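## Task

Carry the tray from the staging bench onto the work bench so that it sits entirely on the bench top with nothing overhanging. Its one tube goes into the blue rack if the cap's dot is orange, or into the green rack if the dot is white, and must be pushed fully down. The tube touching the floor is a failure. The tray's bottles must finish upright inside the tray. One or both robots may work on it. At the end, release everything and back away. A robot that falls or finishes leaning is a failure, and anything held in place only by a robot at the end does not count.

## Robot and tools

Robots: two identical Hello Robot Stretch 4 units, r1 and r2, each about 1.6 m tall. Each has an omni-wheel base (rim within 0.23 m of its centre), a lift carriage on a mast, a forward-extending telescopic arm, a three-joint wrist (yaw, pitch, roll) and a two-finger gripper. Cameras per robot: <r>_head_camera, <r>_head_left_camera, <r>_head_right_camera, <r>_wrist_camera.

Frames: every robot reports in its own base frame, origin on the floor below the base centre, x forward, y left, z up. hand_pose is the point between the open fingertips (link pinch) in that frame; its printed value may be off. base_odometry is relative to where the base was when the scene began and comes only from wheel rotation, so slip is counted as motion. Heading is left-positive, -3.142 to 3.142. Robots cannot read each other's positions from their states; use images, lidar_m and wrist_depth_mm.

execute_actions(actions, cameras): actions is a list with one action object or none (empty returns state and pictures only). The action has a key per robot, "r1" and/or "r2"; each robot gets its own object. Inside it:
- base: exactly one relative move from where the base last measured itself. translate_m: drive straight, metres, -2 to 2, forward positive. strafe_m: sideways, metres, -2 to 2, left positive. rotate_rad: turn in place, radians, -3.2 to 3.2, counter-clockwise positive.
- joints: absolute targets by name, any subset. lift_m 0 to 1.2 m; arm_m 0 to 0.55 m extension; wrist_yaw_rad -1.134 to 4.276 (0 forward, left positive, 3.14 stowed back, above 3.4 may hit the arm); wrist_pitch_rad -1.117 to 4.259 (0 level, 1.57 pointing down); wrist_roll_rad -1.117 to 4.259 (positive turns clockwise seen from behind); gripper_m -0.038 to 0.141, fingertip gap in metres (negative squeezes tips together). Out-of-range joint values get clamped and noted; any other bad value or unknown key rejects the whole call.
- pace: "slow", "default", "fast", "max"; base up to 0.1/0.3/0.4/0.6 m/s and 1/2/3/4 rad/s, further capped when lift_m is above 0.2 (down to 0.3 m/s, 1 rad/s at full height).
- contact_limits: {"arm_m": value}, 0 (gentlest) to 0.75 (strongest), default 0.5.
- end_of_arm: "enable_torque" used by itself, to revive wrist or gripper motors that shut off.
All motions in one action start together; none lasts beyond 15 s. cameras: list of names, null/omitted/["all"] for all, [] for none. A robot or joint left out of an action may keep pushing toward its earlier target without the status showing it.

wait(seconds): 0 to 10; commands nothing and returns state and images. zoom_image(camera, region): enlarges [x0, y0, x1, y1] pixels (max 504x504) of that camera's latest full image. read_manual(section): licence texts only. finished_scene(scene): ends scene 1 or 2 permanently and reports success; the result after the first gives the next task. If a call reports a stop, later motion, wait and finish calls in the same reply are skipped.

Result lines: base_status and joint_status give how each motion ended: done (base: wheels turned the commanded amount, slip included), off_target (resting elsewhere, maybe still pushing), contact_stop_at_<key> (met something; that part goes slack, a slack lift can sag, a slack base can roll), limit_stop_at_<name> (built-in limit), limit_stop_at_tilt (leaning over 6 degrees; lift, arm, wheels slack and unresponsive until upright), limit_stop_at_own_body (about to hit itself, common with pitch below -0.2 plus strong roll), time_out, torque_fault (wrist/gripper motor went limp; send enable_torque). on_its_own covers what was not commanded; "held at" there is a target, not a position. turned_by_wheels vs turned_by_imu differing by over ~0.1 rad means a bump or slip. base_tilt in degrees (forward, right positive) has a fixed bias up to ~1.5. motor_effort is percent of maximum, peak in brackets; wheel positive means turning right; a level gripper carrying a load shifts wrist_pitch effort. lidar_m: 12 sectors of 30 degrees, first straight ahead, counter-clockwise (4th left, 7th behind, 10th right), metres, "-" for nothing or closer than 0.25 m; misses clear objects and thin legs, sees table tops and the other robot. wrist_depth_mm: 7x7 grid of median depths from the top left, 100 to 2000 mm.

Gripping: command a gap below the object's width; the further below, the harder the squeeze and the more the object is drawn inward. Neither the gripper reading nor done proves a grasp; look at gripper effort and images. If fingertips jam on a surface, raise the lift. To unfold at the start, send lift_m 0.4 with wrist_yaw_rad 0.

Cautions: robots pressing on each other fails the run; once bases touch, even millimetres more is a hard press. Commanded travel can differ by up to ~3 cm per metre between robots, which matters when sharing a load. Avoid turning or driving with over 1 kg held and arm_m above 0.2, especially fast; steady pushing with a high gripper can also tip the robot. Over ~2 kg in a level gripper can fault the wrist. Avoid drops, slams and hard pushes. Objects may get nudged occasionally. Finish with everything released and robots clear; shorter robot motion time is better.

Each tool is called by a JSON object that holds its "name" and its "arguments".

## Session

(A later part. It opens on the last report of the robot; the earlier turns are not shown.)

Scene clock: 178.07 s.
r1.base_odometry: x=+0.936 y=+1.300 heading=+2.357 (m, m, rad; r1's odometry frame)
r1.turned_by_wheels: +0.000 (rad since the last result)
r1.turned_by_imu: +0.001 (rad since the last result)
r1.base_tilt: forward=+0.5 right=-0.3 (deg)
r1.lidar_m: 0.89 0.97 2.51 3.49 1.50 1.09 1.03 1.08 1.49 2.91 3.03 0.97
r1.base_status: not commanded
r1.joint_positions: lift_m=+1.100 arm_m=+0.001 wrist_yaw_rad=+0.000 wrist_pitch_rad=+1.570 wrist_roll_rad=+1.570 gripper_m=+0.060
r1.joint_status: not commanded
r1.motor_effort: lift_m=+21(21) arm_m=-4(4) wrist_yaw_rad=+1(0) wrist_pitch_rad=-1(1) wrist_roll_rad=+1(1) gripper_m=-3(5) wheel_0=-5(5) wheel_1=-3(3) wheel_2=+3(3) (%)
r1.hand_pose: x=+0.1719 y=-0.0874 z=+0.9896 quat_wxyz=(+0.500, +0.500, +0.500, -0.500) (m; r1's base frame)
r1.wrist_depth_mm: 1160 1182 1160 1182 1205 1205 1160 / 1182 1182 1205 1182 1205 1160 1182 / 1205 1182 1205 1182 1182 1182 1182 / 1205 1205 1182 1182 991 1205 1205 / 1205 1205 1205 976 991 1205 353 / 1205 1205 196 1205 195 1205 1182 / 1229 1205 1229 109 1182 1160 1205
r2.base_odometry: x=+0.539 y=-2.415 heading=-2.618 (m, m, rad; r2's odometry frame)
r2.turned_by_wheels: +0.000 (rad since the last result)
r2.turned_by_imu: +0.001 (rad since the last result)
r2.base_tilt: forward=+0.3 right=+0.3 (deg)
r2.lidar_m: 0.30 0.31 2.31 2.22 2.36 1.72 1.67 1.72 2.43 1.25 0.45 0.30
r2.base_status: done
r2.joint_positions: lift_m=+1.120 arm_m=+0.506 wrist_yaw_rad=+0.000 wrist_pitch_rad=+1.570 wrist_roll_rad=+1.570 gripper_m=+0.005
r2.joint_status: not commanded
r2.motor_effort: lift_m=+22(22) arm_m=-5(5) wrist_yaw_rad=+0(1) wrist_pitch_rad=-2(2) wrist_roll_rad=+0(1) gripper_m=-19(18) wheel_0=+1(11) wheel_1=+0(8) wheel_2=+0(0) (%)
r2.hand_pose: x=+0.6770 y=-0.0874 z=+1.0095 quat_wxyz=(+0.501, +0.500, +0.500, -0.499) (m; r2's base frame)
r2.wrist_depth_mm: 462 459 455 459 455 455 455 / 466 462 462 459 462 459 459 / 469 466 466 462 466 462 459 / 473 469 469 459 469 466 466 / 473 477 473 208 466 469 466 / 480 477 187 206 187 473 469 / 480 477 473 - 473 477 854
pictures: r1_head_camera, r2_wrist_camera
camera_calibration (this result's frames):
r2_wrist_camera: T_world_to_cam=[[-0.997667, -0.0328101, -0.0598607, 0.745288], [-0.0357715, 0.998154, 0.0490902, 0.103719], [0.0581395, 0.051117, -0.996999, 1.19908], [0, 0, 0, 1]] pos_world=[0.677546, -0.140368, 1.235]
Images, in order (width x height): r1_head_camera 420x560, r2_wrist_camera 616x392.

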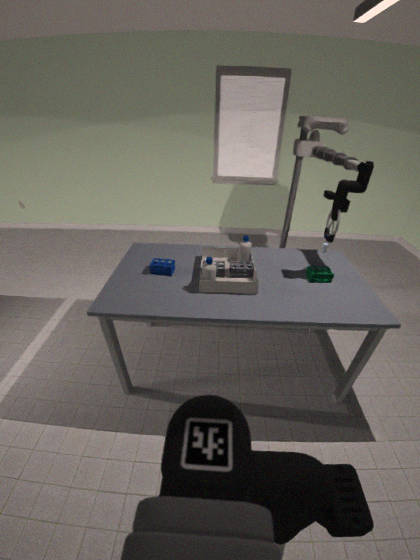

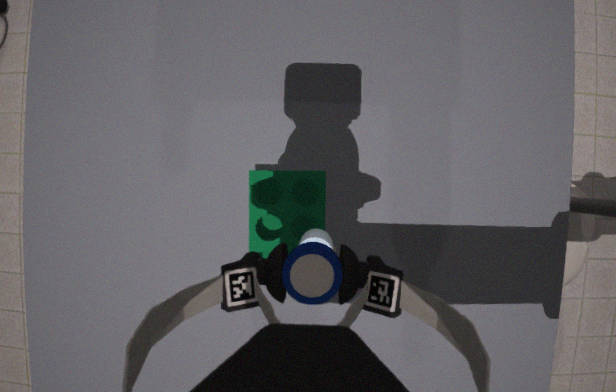

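{"name": "execute_actions", "arguments": {"actions": [{"r2":{"base":{"strafe_m":0.007},"joints":{"arm_m":0.52,"lift_m":1.05},"pace":"slow"}}], "cameras": ["r2_wrist_camera"]}}

{"name": "zoom_image", "arguments": {"camera": "r2_wrist_camera", "region": [200, 130, 420, 310]}}

Scene clock: 187.27 s.
r1.base_odometry: x=+0.936 y=+1.300 heading=+2.357 (m, m, rad; r1's odometry frame)
r1.turned_by_wheels: +0.000 (rad since the last result)
r1.turned_by_imu: +0.002 (rad since the last result)
r1.base_tilt: forward=+0.3 right=-0.3 (deg)
r1.lidar_m: 0.90 0.95 2.48 3.47 1.47 1.07 1.04 1.10 1.50 2.93 3.03 0.93
r1.base_status: not commanded
r1.joint_positions: lift_m=+1.100 arm_m=+0.001 wrist_yaw_rad=+0.000 wrist_pitch_rad=+1.570 wrist_roll_rad=+1.570 gripper_m=+0.060
r1.joint_status: not commanded
r1.motor_effort: lift_m=+21(21) arm_m=-5(4) wrist_yaw_rad=+1(0) wrist_pitch_rad=-1(0) wrist_roll_rad=+0(1) gripper_m=-1(3) wheel_0=-5(5) wheel_1=-3(3) wheel_2=+3(3) (%)
r1.hand_pose: x=+0.1719 y=-0.0874 z=+0.9896 quat_wxyz=(+0.500, +0.500, +0.500, -0.500) (m; r1's base frame)
r1.wrist_depth_mm: 1182 1160 1182 1182 1160 1205 1160 / 1182 1205 1205 1182 1205 1182 1205 / 1160 1182 1205 1229 1182 1182 1182 / 1182 1205 1182 1205 991 1182 1229 / 1182 1182 1205 1008 991 1182 355 / 1205 1205 196 1229 195 1205 1182 / 1205 1205 1205 109 1229 1229 1205
r2.base_odometry: x=+0.543 y=-2.421 heading=-2.619 (m, m, rad; r2's odometry frame)
r2.turned_by_wheels: +0.000 (rad since the last result)
r2.turned_by_imu: -0.001 (rad since the last result)
r2.base_tilt: forward=+0.4 right=+0.3 (deg)
r2.lidar_m: 0.31 0.30 2.29 2.23 2.31 1.75 1.65 1.72 2.43 1.22 0.46 0.33
r2.base_status: done
r2.joint_positions: lift_m=+1.050 arm_m=+0.519 wrist_yaw_rad=+0.000 wrist_pitch_rad=+1.570 wrist_roll_rad=+1.570 gripper_m=+0.005
r2.joint_status: all done
r2.motor_effort: lift_m=+17(21) arm_m=+5(6) wrist_yaw_rad=+2(0) wrist_pitch_rad=-2(2) wrist_roll_rad=+1(1) gripper_m=-19(18) wheel_0=-3(4) wheel_1=+1(4) wheel_2=+0(2) (%)
r2.hand_pose: x=+0.6903 y=-0.0874 z=+0.9399 quat_wxyz=(+0.501, +0.500, +0.500, -0.499) (m; r2's base frame)
r2.wrist_depth_mm: 392 392 389 392 389 387 389 / 397 394 392 394 392 389 392 / 399 399 394 399 394 394 389 / 399 397 397 392 394 394 397 / 407 404 399 208 402 397 397 / 404 404 186 206 186 402 404 / 410 404 407 - 407 404 402
pictures: r2_wrist_camera
camera_calibration (this result's frames):
r2_wrist_camera: T_world_to_cam=[[-0.997667, -0.0328099, -0.0598607, 0.754303], [-0.0357713, 0.998154, 0.0490902, 0.107608], [0.0581395, 0.0511169, -0.996999, 1.12892], [0, 0, 0, 1]] pos_world=[0.690758, -0.140368, 1.16541]
Images, in order (width x height): r2_wrist_camera 616x392.

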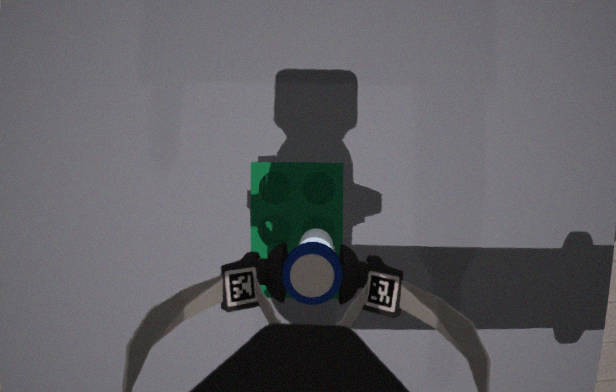

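Region (200, 130, 420, 310) of r2_wrist_camera's 616x392 image, scaled by 2.291; it fills the top 412 rows of this view, and the rest is white.

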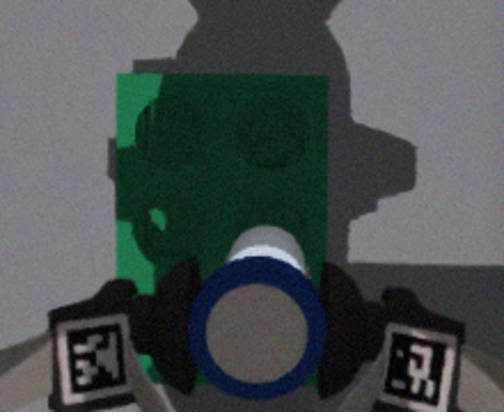

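{"name": "execute_actions", "arguments": {"actions": [{"r2":{"base":{"strafe_m":-0.007},"joints":{"lift_m":1.035},"pace":"slow"}}], "cameras": ["r2_wrist_camera"]}}

{"name": "execute_actions", "arguments": {"actions": [{"r2":{"joints":{"lift_m":1.005},"pace":"slow"}}], "cameras": ["r2_wrist_camera","r1_head_camera"]}}

Scene clock: 199.33 s.
r1.base_odometry: x=+0.936 y=+1.300 heading=+2.357 (m, m, rad; r1's odometry frame)
r1.turned_by_wheels: +0.000 (rad since the last result)
r1.turned_by_imu: +0.001 (rad since the last result)
r1.base_tilt: forward=+0.5 right=-0.3 (deg)
r1.lidar_m: 0.91 0.95 2.45 3.46 1.49 1.07 1.01 1.09 1.48 2.92 3.01 0.94
r1.base_status: not commanded
r1.joint_positions: lift_m=+1.100 arm_m=+0.001 wrist_yaw_rad=+0.000 wrist_pitch_rad=+1.570 wrist_roll_rad=+1.570 gripper_m=+0.060
r1.joint_status: not commanded
r1.motor_effort: lift_m=+21(21) arm_m=-5(4) wrist_yaw_rad=-1(0) wrist_pitch_rad=-1(0) wrist_roll_rad=+1(1) gripper_m=-2(2) wheel_0=-5(5) wheel_1=-3(3) wheel_2=+3(3) (%)
r1.hand_pose: x=+0.1719 y=-0.0874 z=+0.9896 quat_wxyz=(+0.500, +0.500, +0.500, -0.500) (m; r1's base frame)
r1.wrist_depth_mm: 1160 1160 1182 1229 1205 1160 1205 / 1182 1182 1160 1182 1205 1182 1182 / 1182 1205 1182 1205 1205 1182 1205 / 1205 1182 1205 1229 991 1182 1229 / 1205 1205 1182 1008 1008 1205 355 / 1182 1205 196 1205 195 1205 1182 / 1205 1205 1205 109 1182 1205 1205
r2.base_odometry: x=+0.539 y=-2.415 heading=-2.618 (m, m, rad; r2's odometry frame)
r2.turned_by_wheels: +0.000 (rad since the last result)
r2.turned_by_imu: +0.000 (rad since the last result)
r2.base_tilt: forward=+0.4 right=+0.3 (deg)
r2.lidar_m: 0.30 0.31 2.31 2.24 2.30 1.76 1.67 1.73 2.44 1.24 0.46 0.30
r2.base_status: done
r2.joint_positions: lift_m=+1.035 arm_m=+0.519 wrist_yaw_rad=+0.000 wrist_pitch_rad=+1.570 wrist_roll_rad=+1.570 gripper_m=+0.005
r2.joint_status: all done
r2.motor_effort: lift_m=+17(15) arm_m=+5(5) wrist_yaw_rad=+1(1) wrist_pitch_rad=-2(2) wrist_roll_rad=+1(0) gripper_m=-19(19) wheel_0=+4(4) wheel_1=-1(4) wheel_2=+0(2) (%)
r2.hand_pose: x=+0.6903 y=-0.0874 z=+0.9249 quat_wxyz=(+0.501, +0.500, +0.500, -0.499) (m; r2's base frame)
r2.wrist_depth_mm: 377 377 377 377 375 373 375 / 379 382 377 379 379 375 377 / 382 382 382 382 379 377 377 / 387 384 382 359 384 382 379 / 387 387 389 208 384 384 387 / 389 389 187 205 186 387 387 / 397 392 389 - 392 392 389
pictures: r2_wrist_camera
camera_calibration (this result's frames):
r2_wrist_camera: T_world_to_cam=[[-0.997667, -0.0328102, -0.0598607, 0.753407], [-0.0357716, 0.998154, 0.0490902, 0.108344], [0.0581395, 0.051117, -0.996999, 1.11397], [0, 0, 0, 1]] pos_world=[0.69076, -0.140368, 1.15041]
Images, in order (width x height): r2_wrist_camera 616x392.

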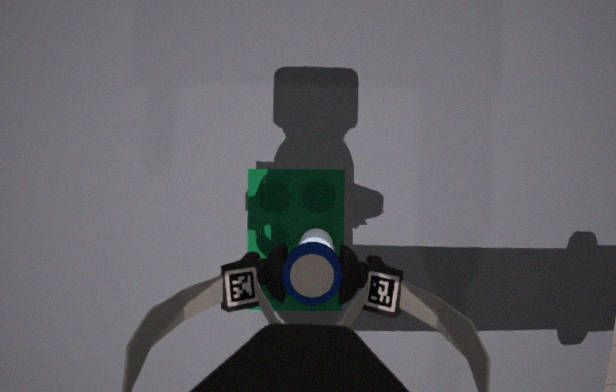

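Scene clock: 200.40 s.
r1.base_odometry: x=+0.936 y=+1.300 heading=+2.357 (m, m, rad; r1's odometry frame)
r1.turned_by_wheels: +0.000 (rad since the last result)
r1.turned_by_imu: +0.000 (rad since the last result)
r1.base_tilt: forward=+0.6 right=-0.3 (deg)
r1.lidar_m: 0.89 0.92 2.45 3.46 1.49 1.08 1.03 1.09 1.48 2.90 3.03 0.97
r1.base_status: not commanded
r1.joint_positions: lift_m=+1.100 arm_m=+0.001 wrist_yaw_rad=+0.000 wrist_pitch_rad=+1.570 wrist_roll_rad=+1.570 gripper_m=+0.060
r1.joint_status: not commanded
r1.motor_effort: lift_m=+21(21) arm_m=-5(5) wrist_yaw_rad=+1(0) wrist_pitch_rad=-1(1) wrist_roll_rad=+0(0) gripper_m=-4(1) wheel_0=-5(5) wheel_1=-3(3) wheel_2=+3(3) (%)
r1.hand_pose: x=+0.1719 y=-0.0874 z=+0.9896 quat_wxyz=(+0.500, +0.500, +0.500, -0.500) (m; r1's base frame)
r1.wrist_depth_mm: 1182 1205 1182 1160 1182 1182 1182 / 1205 1182 1205 1182 1182 1182 1182 / 1205 1205 1229 1182 1182 1205 1205 / 1205 1205 1205 1182 991 1205 1229 / 1205 1182 1205 1008 991 1182 353 / 1205 1205 196 1229 195 1205 1182 / 1229 1205 1255 109 1229 1205 1205
r2.base_odometry: x=+0.539 y=-2.415 heading=-2.618 (m, m, rad; r2's odometry frame)
r2.turned_by_wheels: +0.000 (rad since the last result)
r2.turned_by_imu: +0.000 (rad since the last result)
r2.base_tilt: forward=+0.4 right=+0.3 (deg)
r2.lidar_m: 0.28 0.31 2.32 2.22 2.34 1.75 1.68 1.69 2.42 1.24 0.45 0.32
r2.base_status: not commanded
r2.joint_positions: lift_m=+1.005 arm_m=+0.519 wrist_yaw_rad=+0.000 wrist_pitch_rad=+1.570 wrist_roll_rad=+1.570 gripper_m=+0.005
r2.joint_status: all done
r2.motor_effort: lift_m=+17(15) arm_m=+5(5) wrist_yaw_rad=+0(1) wrist_pitch_rad=-2(3) wrist_roll_rad=+0(0) gripper_m=-17(21) wheel_0=+4(4) wheel_1=+0(1) wheel_2=+0(0) (%)
r2.hand_pose: x=+0.6902 y=-0.0874 z=+0.8949 quat_wxyz=(+0.500, +0.500, +0.500, -0.500) (m; r2's base frame)
r2.wrist_depth_mm: 349 349 347 347 347 349 343 / 351 351 349 347 349 347 345 / 351 353 351 349 349 349 349 / 355 355 355 294 349 353 353 / 359 357 357 208 353 355 355 / 364 359 187 205 188 355 359 / 364 364 362 - 359 359 357
pictures: r1_head_camera, r2_wrist_camera
camera_calibration (this result's frames):
r2_wrist_camera: T_world_to_cam=[[-0.99767, -0.0328102, -0.0598193, 0.751566], [-0.0357696, 0.998154, 0.0490916, 0.109814], [0.0580981, 0.051117, -0.997001, 1.0841], [0, 0, 0, 1]] pos_world=[0.690759, -0.140368, 1.12041]
Images, in order (width x height): r1_head_camera 420x560, r2_wrist_camera 616x392.

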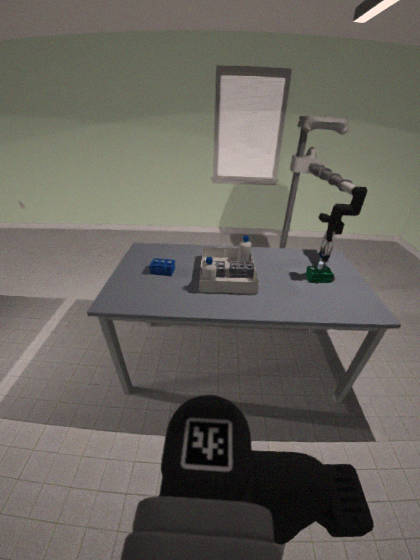

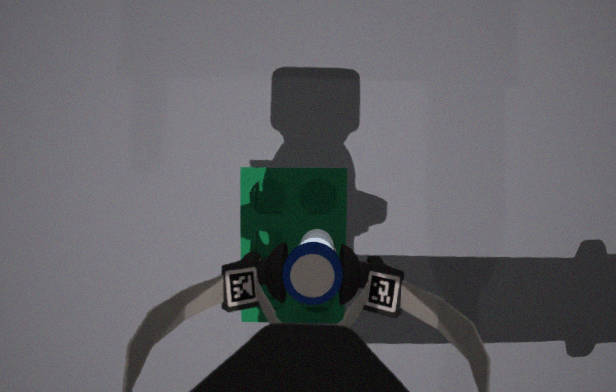

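{"name": "execute_actions", "arguments": {"actions": [{"r2":{"joints":{"lift_m":0.975},"pace":"slow"}}], "cameras": ["r2_wrist_camera"]}}

{"name": "execute_actions", "arguments": {"actions": [{"r2":{"joints":{"gripper_m":0.07}}}], "cameras": []}}

{"name": "execute_actions", "arguments": {"actions": [{"r2":{"joints":{"lift_m":1.1}}}], "cameras": ["r2_wrist_camera"]}}

{"name": "execute_actions", "arguments": {"actions": [{"r2":{"base":{"translate_m":-0.4},"joints":{"arm_m":0,"wrist_pitch_rad":0.4,"wrist_roll_rad":0,"lift_m":0.85}}}], "cameras": ["r2_wrist_camera","r1_head_camera"]}}

Scene clock: 210.03 s.
r1.base_odometry: x=+0.936 y=+1.300 heading=+2.357 (m, m, rad; r1's odometry frame)
r1.turned_by_wheels: +0.000 (rad since the last result)
r1.turned_by_imu: +0.001 (rad since the last result)
r1.base_tilt: forward=+0.5 right=-0.2 (deg)
r1.lidar_m: 0.89 0.95 2.48 3.45 1.51 1.09 1.01 1.07 1.48 2.92 3.02 0.95
r1.base_status: not commanded
r1.joint_positions: lift_m=+1.100 arm_m=+0.001 wrist_yaw_rad=+0.000 wrist_pitch_rad=+1.570 wrist_roll_rad=+1.570 gripper_m=+0.060
r1.joint_status: not commanded
r1.motor_effort: lift_m=+21(21) arm_m=-4(4) wrist_yaw_rad=+0(0) wrist_pitch_rad=-1(0) wrist_roll_rad=+1(0) gripper_m=-1(1) wheel_0=-5(4) wheel_1=-3(3) wheel_2=+3(3) (%)
r1.hand_pose: x=+0.1719 y=-0.0874 z=+0.9896 quat_wxyz=(+0.500, +0.500, +0.500, -0.500) (m; r1's base frame)
r1.wrist_depth_mm: 1160 1205 1160 1205 1182 1205 1182 / 1182 1205 1182 1205 1205 1182 1182 / 1182 1205 1182 1182 1205 1205 1205 / 1182 1182 1182 1182 991 1205 1205 / 1205 1205 1205 1025 976 1182 355 / 1205 1205 197 1182 195 1205 1205 / 1229 1205 1229 109 1205 1205 1229
r2.base_odometry: x=+0.539 y=-2.415 heading=-2.618 (m, m, rad; r2's odometry frame)
r2.turned_by_wheels: +0.000 (rad since the last result)
r2.turned_by_imu: -0.001 (rad since the last result)
r2.base_tilt: forward=+0.4 right=+0.2 (deg)
r2.lidar_m: 0.29 0.30 2.28 2.22 2.33 1.72 1.66 1.72 2.40 1.23 0.45 0.32
r2.base_status: not commanded
r2.joint_positions: lift_m=+0.975 arm_m=+0.519 wrist_yaw_rad=+0.000 wrist_pitch_rad=+1.570 wrist_roll_rad=+1.570 gripper_m=+0.005
r2.joint_status: all done
r2.motor_effort: lift_m=+17(16) arm_m=+5(5) wrist_yaw_rad=+2(1) wrist_pitch_rad=-2(2) wrist_roll_rad=+1(0) gripper_m=-18(19) wheel_0=+4(4) wheel_1=+0(0) wheel_2=+0(0) (%)
r2.hand_pose: x=+0.6902 y=-0.0874 z=+0.8649 quat_wxyz=(+0.500, +0.500, +0.500, -0.500) (m; r2's base frame)
r2.wrist_depth_mm: 319 319 317 317 317 315 317 / 322 322 320 320 319 319 319 / 322 322 322 324 320 320 322 / 327 325 324 265 322 324 320 / 325 325 327 208 324 324 325 / 329 329 186 204 187 327 327 / 330 332 329 - 330 327 330
pictures: r2_wrist_camera
camera_calibration (this result's frames):
r2_wrist_camera: T_world_to_cam=[[-0.99767, -0.0328102, -0.0598192, 0.749772], [-0.0357696, 0.998154, 0.0490916, 0.111286], [0.058098, 0.051117, -0.997001, 1.05419], [0, 0, 0, 1]] pos_world=[0.69076, -0.140368, 1.09042]
Images, in order (width x height): r2_wrist_camera 616x392.

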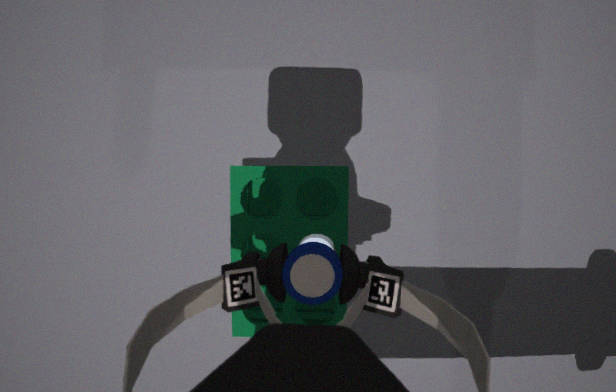

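Scene clock: 211.47 s.
r1.base_odometry: x=+0.936 y=+1.300 heading=+2.357 (m, m, rad; r1's odometry frame)
r1.turned_by_wheels: +0.000 (rad since the last result)
r1.turned_by_imu: +0.001 (rad since the last result)
r1.base_tilt: forward=+0.5 right=-0.3 (deg)
r1.lidar_m: 0.91 0.97 2.48 3.47 1.51 1.08 1.03 1.09 1.47 2.92 3.04 0.97
r1.base_status: not commanded
r1.joint_positions: lift_m=+1.100 arm_m=+0.001 wrist_yaw_rad=+0.000 wrist_pitch_rad=+1.570 wrist_roll_rad=+1.570 gripper_m=+0.060
r1.joint_status: not commanded
r1.motor_effort: lift_m=+21(21) arm_m=-4(5) wrist_yaw_rad=+0(1) wrist_pitch_rad=-1(1) wrist_roll_rad=+0(0) gripper_m=-3(3) wheel_0=-5(5) wheel_1=-3(3) wheel_2=+3(3) (%)
r1.hand_pose: x=+0.1719 y=-0.0874 z=+0.9896 quat_wxyz=(+0.500, +0.500, +0.500, -0.500) (m; r1's base frame)
r1.wrist_depth_mm: 1205 1160 1205 1160 1182 1205 1160 / 1229 1205 1205 1205 1205 1205 1160 / 1182 1205 1182 1182 1182 1205 1182 / 1205 1205 1205 1229 991 1205 1205 / 1205 1205 1229 1008 991 1205 355 / 1205 1205 196 1182 195 1205 1205 / 1205 1205 1205 109 1205 1205 1229
r2.base_odometry: x=+0.539 y=-2.415 heading=-2.618 (m, m, rad; r2's odometry frame)
r2.turned_by_wheels: +0.000 (rad since the last result)
r2.turned_by_imu: +0.000 (rad since the last result)
r2.base_tilt: forward=+0.4 right=+0.3 (deg)
r2.lidar_m: 0.30 0.33 2.32 2.24 2.32 1.75 1.67 1.71 2.43 1.22 0.45 0.32
r2.base_status: not commanded
r2.joint_positions: lift_m=+0.975 arm_m=+0.519 wrist_yaw_rad=+0.000 wrist_pitch_rad=+1.571 wrist_roll_rad=+1.570 gripper_m=+0.070
r2.joint_status: all done
r2.motor_effort: lift_m=+17(17) arm_m=+5(5) wrist_yaw_rad=+1(1) wrist_pitch_rad=-3(3) wrist_roll_rad=+0(0) gripper_m=-2(19) wheel_0=+4(4) wheel_1=+0(0) wheel_2=+0(0) (%)
r2.hand_pose: x=+0.6901 y=-0.0874 z=+0.8649 quat_wxyz=(+0.500, +0.500, +0.500, -0.500) (m; r2's base frame)
r2.wrist_depth_mm: 320 320 320 319 317 315 315 / 322 320 322 320 319 319 315 / 325 324 322 324 320 320 320 / 325 325 325 264 324 322 322 / 327 327 301 266 325 325 324 / 332 329 268 206 327 327 327 / 332 330 330 - 330 329 329
pictures: none
No camera images: the call's "cameras" was empty. Leave "cameras" out to get every camera's image.

Scene clock: 213.03 s.
r1.base_odometry: x=+0.936 y=+1.300 heading=+2.357 (m, m, rad; r1's odometry frame)
r1.turned_by_wheels: +0.000 (rad since the last result)
r1.turned_by_imu: +0.001 (rad since the last result)
r1.base_tilt: forward=+0.5 right=-0.2 (deg)
r1.lidar_m: 0.91 0.96 2.49 3.47 1.50 1.09 1.03 1.07 1.50 2.91 3.01 0.94
r1.base_status: not commanded
r1.joint_positions: lift_m=+1.100 arm_m=+0.001 wrist_yaw_rad=+0.000 wrist_pitch_rad=+1.570 wrist_roll_rad=+1.570 gripper_m=+0.060
r1.joint_status: not commanded
r1.motor_effort: lift_m=+21(21) arm_m=-4(5) wrist_yaw_rad=+1(1) wrist_pitch_rad=-1(1) wrist_roll_rad=-1(0) gripper_m=-2(3) wheel_0=-4(5) wheel_1=-3(3) wheel_2=+3(3) (%)
r1.hand_pose: x=+0.1719 y=-0.0874 z=+0.9896 quat_wxyz=(+0.500, +0.500, +0.500, -0.500) (m; r1's base frame)
r1.wrist_depth_mm: 1182 1182 1182 1182 1205 1182 1205 / 1205 1182 1182 1229 1205 1205 1205 / 1205 1182 1182 1205 1205 1182 1182 / 1182 1205 1182 1205 991 1182 1182 / 1205 1182 1205 976 991 1205 353 / 1229 1205 196 1205 195 1205 1205 / 1205 1182 1229 109 1182 1160 1205
r2.base_odometry: x=+0.539 y=-2.415 heading=-2.618 (m, m, rad; r2's odometry frame)
r2.turned_by_wheels: +0.000 (rad since the last result)
r2.turned_by_imu: +0.000 (rad since the last result)
r2.base_tilt: forward=+0.4 right=+0.3 (deg)
r2.lidar_m: 0.31 0.31 2.32 2.23 2.35 1.76 1.67 1.71 2.41 1.23 0.45 0.32
r2.base_status: not commanded
r2.joint_positions: lift_m=+1.100 arm_m=+0.519 wrist_yaw_rad=+0.000 wrist_pitch_rad=+1.570 wrist_roll_rad=+1.570 gripper_m=+0.070
r2.joint_status: all done
r2.motor_effort: lift_m=+21(24) arm_m=+5(5) wrist_yaw_rad=+0(0) wrist_pitch_rad=-3(4) wrist_roll_rad=+0(0) gripper_m=-3(3) wheel_0=+4(4) wheel_1=+0(0) wheel_2=+0(0) (%)
r2.hand_pose: x=+0.6901 y=-0.0874 z=+0.9895 quat_wxyz=(+0.500, +0.500, +0.500, -0.500) (m; r2's base frame)
r2.wrist_depth_mm: 442 439 439 439 439 436 436 / 445 445 445 442 439 439 433 / 445 445 449 445 445 445 442 / 449 449 445 392 445 449 445 / 452 455 449 392 449 449 442 / 455 455 455 394 452 452 452 / 459 459 459 - 459 452 452
pictures: r2_wrist_camera
camera_calibration (this result's frames):
r2_wrist_camera: T_world_to_cam=[[-0.9977, -0.0328101, -0.059312, 0.756608], [-0.0357445, 0.998154, 0.0491098, 0.105129], [0.0575912, 0.0511169, -0.997031, 1.17882], [0, 0, 0, 1]] pos_world=[0.690736, -0.140368, 1.21503]
Images, in order (width x height): r2_wrist_camera 616x392.

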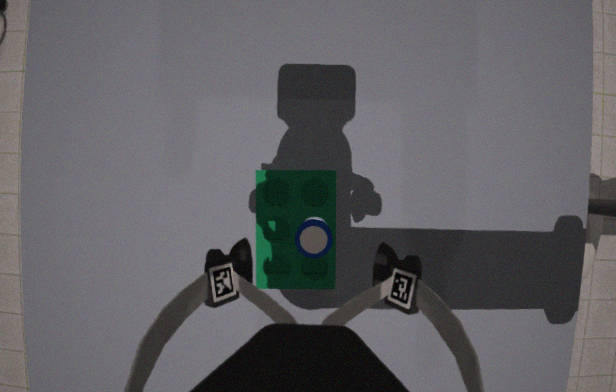

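Scene clock: 215.87 s.
r1.base_odometry: x=+0.936 y=+1.300 heading=+2.357 (m, m, rad; r1's odometry frame)
r1.turned_by_wheels: +0.000 (rad since the last result)
r1.turned_by_imu: +0.001 (rad since the last result)
r1.base_tilt: forward=+0.6 right=-0.2 (deg)
r1.lidar_m: 0.90 0.97 2.48 3.47 1.53 1.08 1.02 1.08 1.52 2.90 3.03 0.94
r1.base_status: not commanded
r1.joint_positions: lift_m=+1.100 arm_m=+0.001 wrist_yaw_rad=+0.000 wrist_pitch_rad=+1.570 wrist_roll_rad=+1.570 gripper_m=+0.060
r1.joint_status: not commanded
r1.motor_effort: lift_m=+21(21) arm_m=-4(5) wrist_yaw_rad=+0(0) wrist_pitch_rad=-1(1) wrist_roll_rad=+0(1) gripper_m=-2(3) wheel_0=-5(5) wheel_1=-3(3) wheel_2=+3(3) (%)
r1.hand_pose: x=+0.1719 y=-0.0874 z=+0.9896 quat_wxyz=(+0.500, +0.500, +0.500, -0.500) (m; r1's base frame)
r1.wrist_depth_mm: 1205 1182 1205 1205 1229 1205 1182 / 1205 1205 1205 1182 1182 1205 1205 / 1205 1182 1182 1182 1182 1182 1182 / 1205 1205 1160 1182 991 1205 1205 / 1205 1182 1182 1025 991 1205 355 / 1182 1229 196 1205 195 1205 1205 / 1229 1205 1205 109 1182 1229 1229
r2.base_odometry: x=+0.886 y=-2.215 heading=-2.618 (m, m, rad; r2's odometry frame)
r2.turned_by_wheels: +0.000 (rad since the last result)
r2.turned_by_imu: -0.004 (rad since the last result)
r2.base_tilt: forward=+0.4 right=+0.3 (deg)
r2.lidar_m: 0.70 0.74 2.31 2.24 1.82 1.34 1.23 1.30 1.84 3.12 1.01 0.74
r2.base_status: done
r2.joint_positions: lift_m=+0.850 arm_m=+0.003 wrist_yaw_rad=+0.000 wrist_pitch_rad=+0.402 wrist_roll_rad=+0.000 gripper_m=+0.070
r2.joint_status: all done
joint sent to its limit — the command would take r2.arm_m past its lower limit, so that joint was sent only as far as its limit.
r2.motor_effort: lift_m=+17(14) arm_m=-5(5) wrist_yaw_rad=+0(2) wrist_pitch_rad=-9(14) wrist_roll_rad=-1(5) gripper_m=-4(4) wheel_0=-2(8) wheel_1=+0(6) wheel_2=+0(10) (%)
r2.hand_pose: x=+0.4391 y=-0.0875 z=+0.9155 quat_wxyz=(+0.980, +0.000, +0.200, +0.000) (m; r2's base frame)
r2.wrist_depth_mm: - - - - - - - / - - - - - - - / - - 1008 842 917 831 654 / - - 640 640 634 640 647 / 1756 1708 549 603 535 597 591 / 1336 1397 691 1397 1308 1430 1430 / 1182 1182 1160 - 1229 1160 1205
pictures: r1_head_camera, r2_wrist_camera
camera_calibration (this result's frames):
r2_wrist_camera: T_world_to_cam=[[0.0663671, -0.997779, 0.0057712, -0.109433], [-0.43591, -0.0341963, -0.89934, 1.05355], [0.89754, 0.0571709, -0.437211, 0.238646], [0, 0, 0, 1]] pos_world=[0.252319, -0.0868064, 1.05247]
Images, in order (width x height): r1_head_camera 420x560, r2_wrist_camera 616x392.

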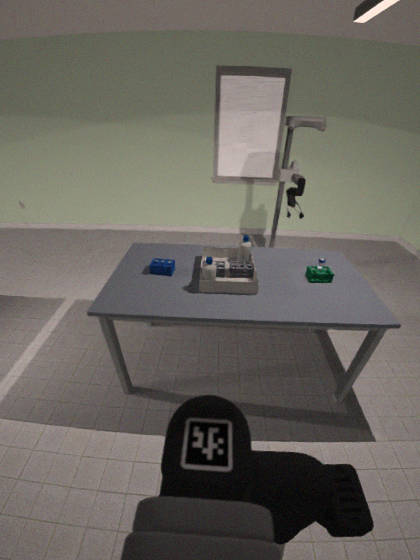

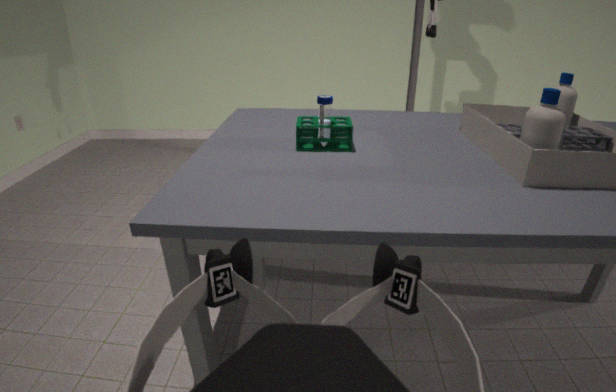

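{"name": "finished_scene", "arguments": {"scene": 1}}

The scene is finished: the task was done.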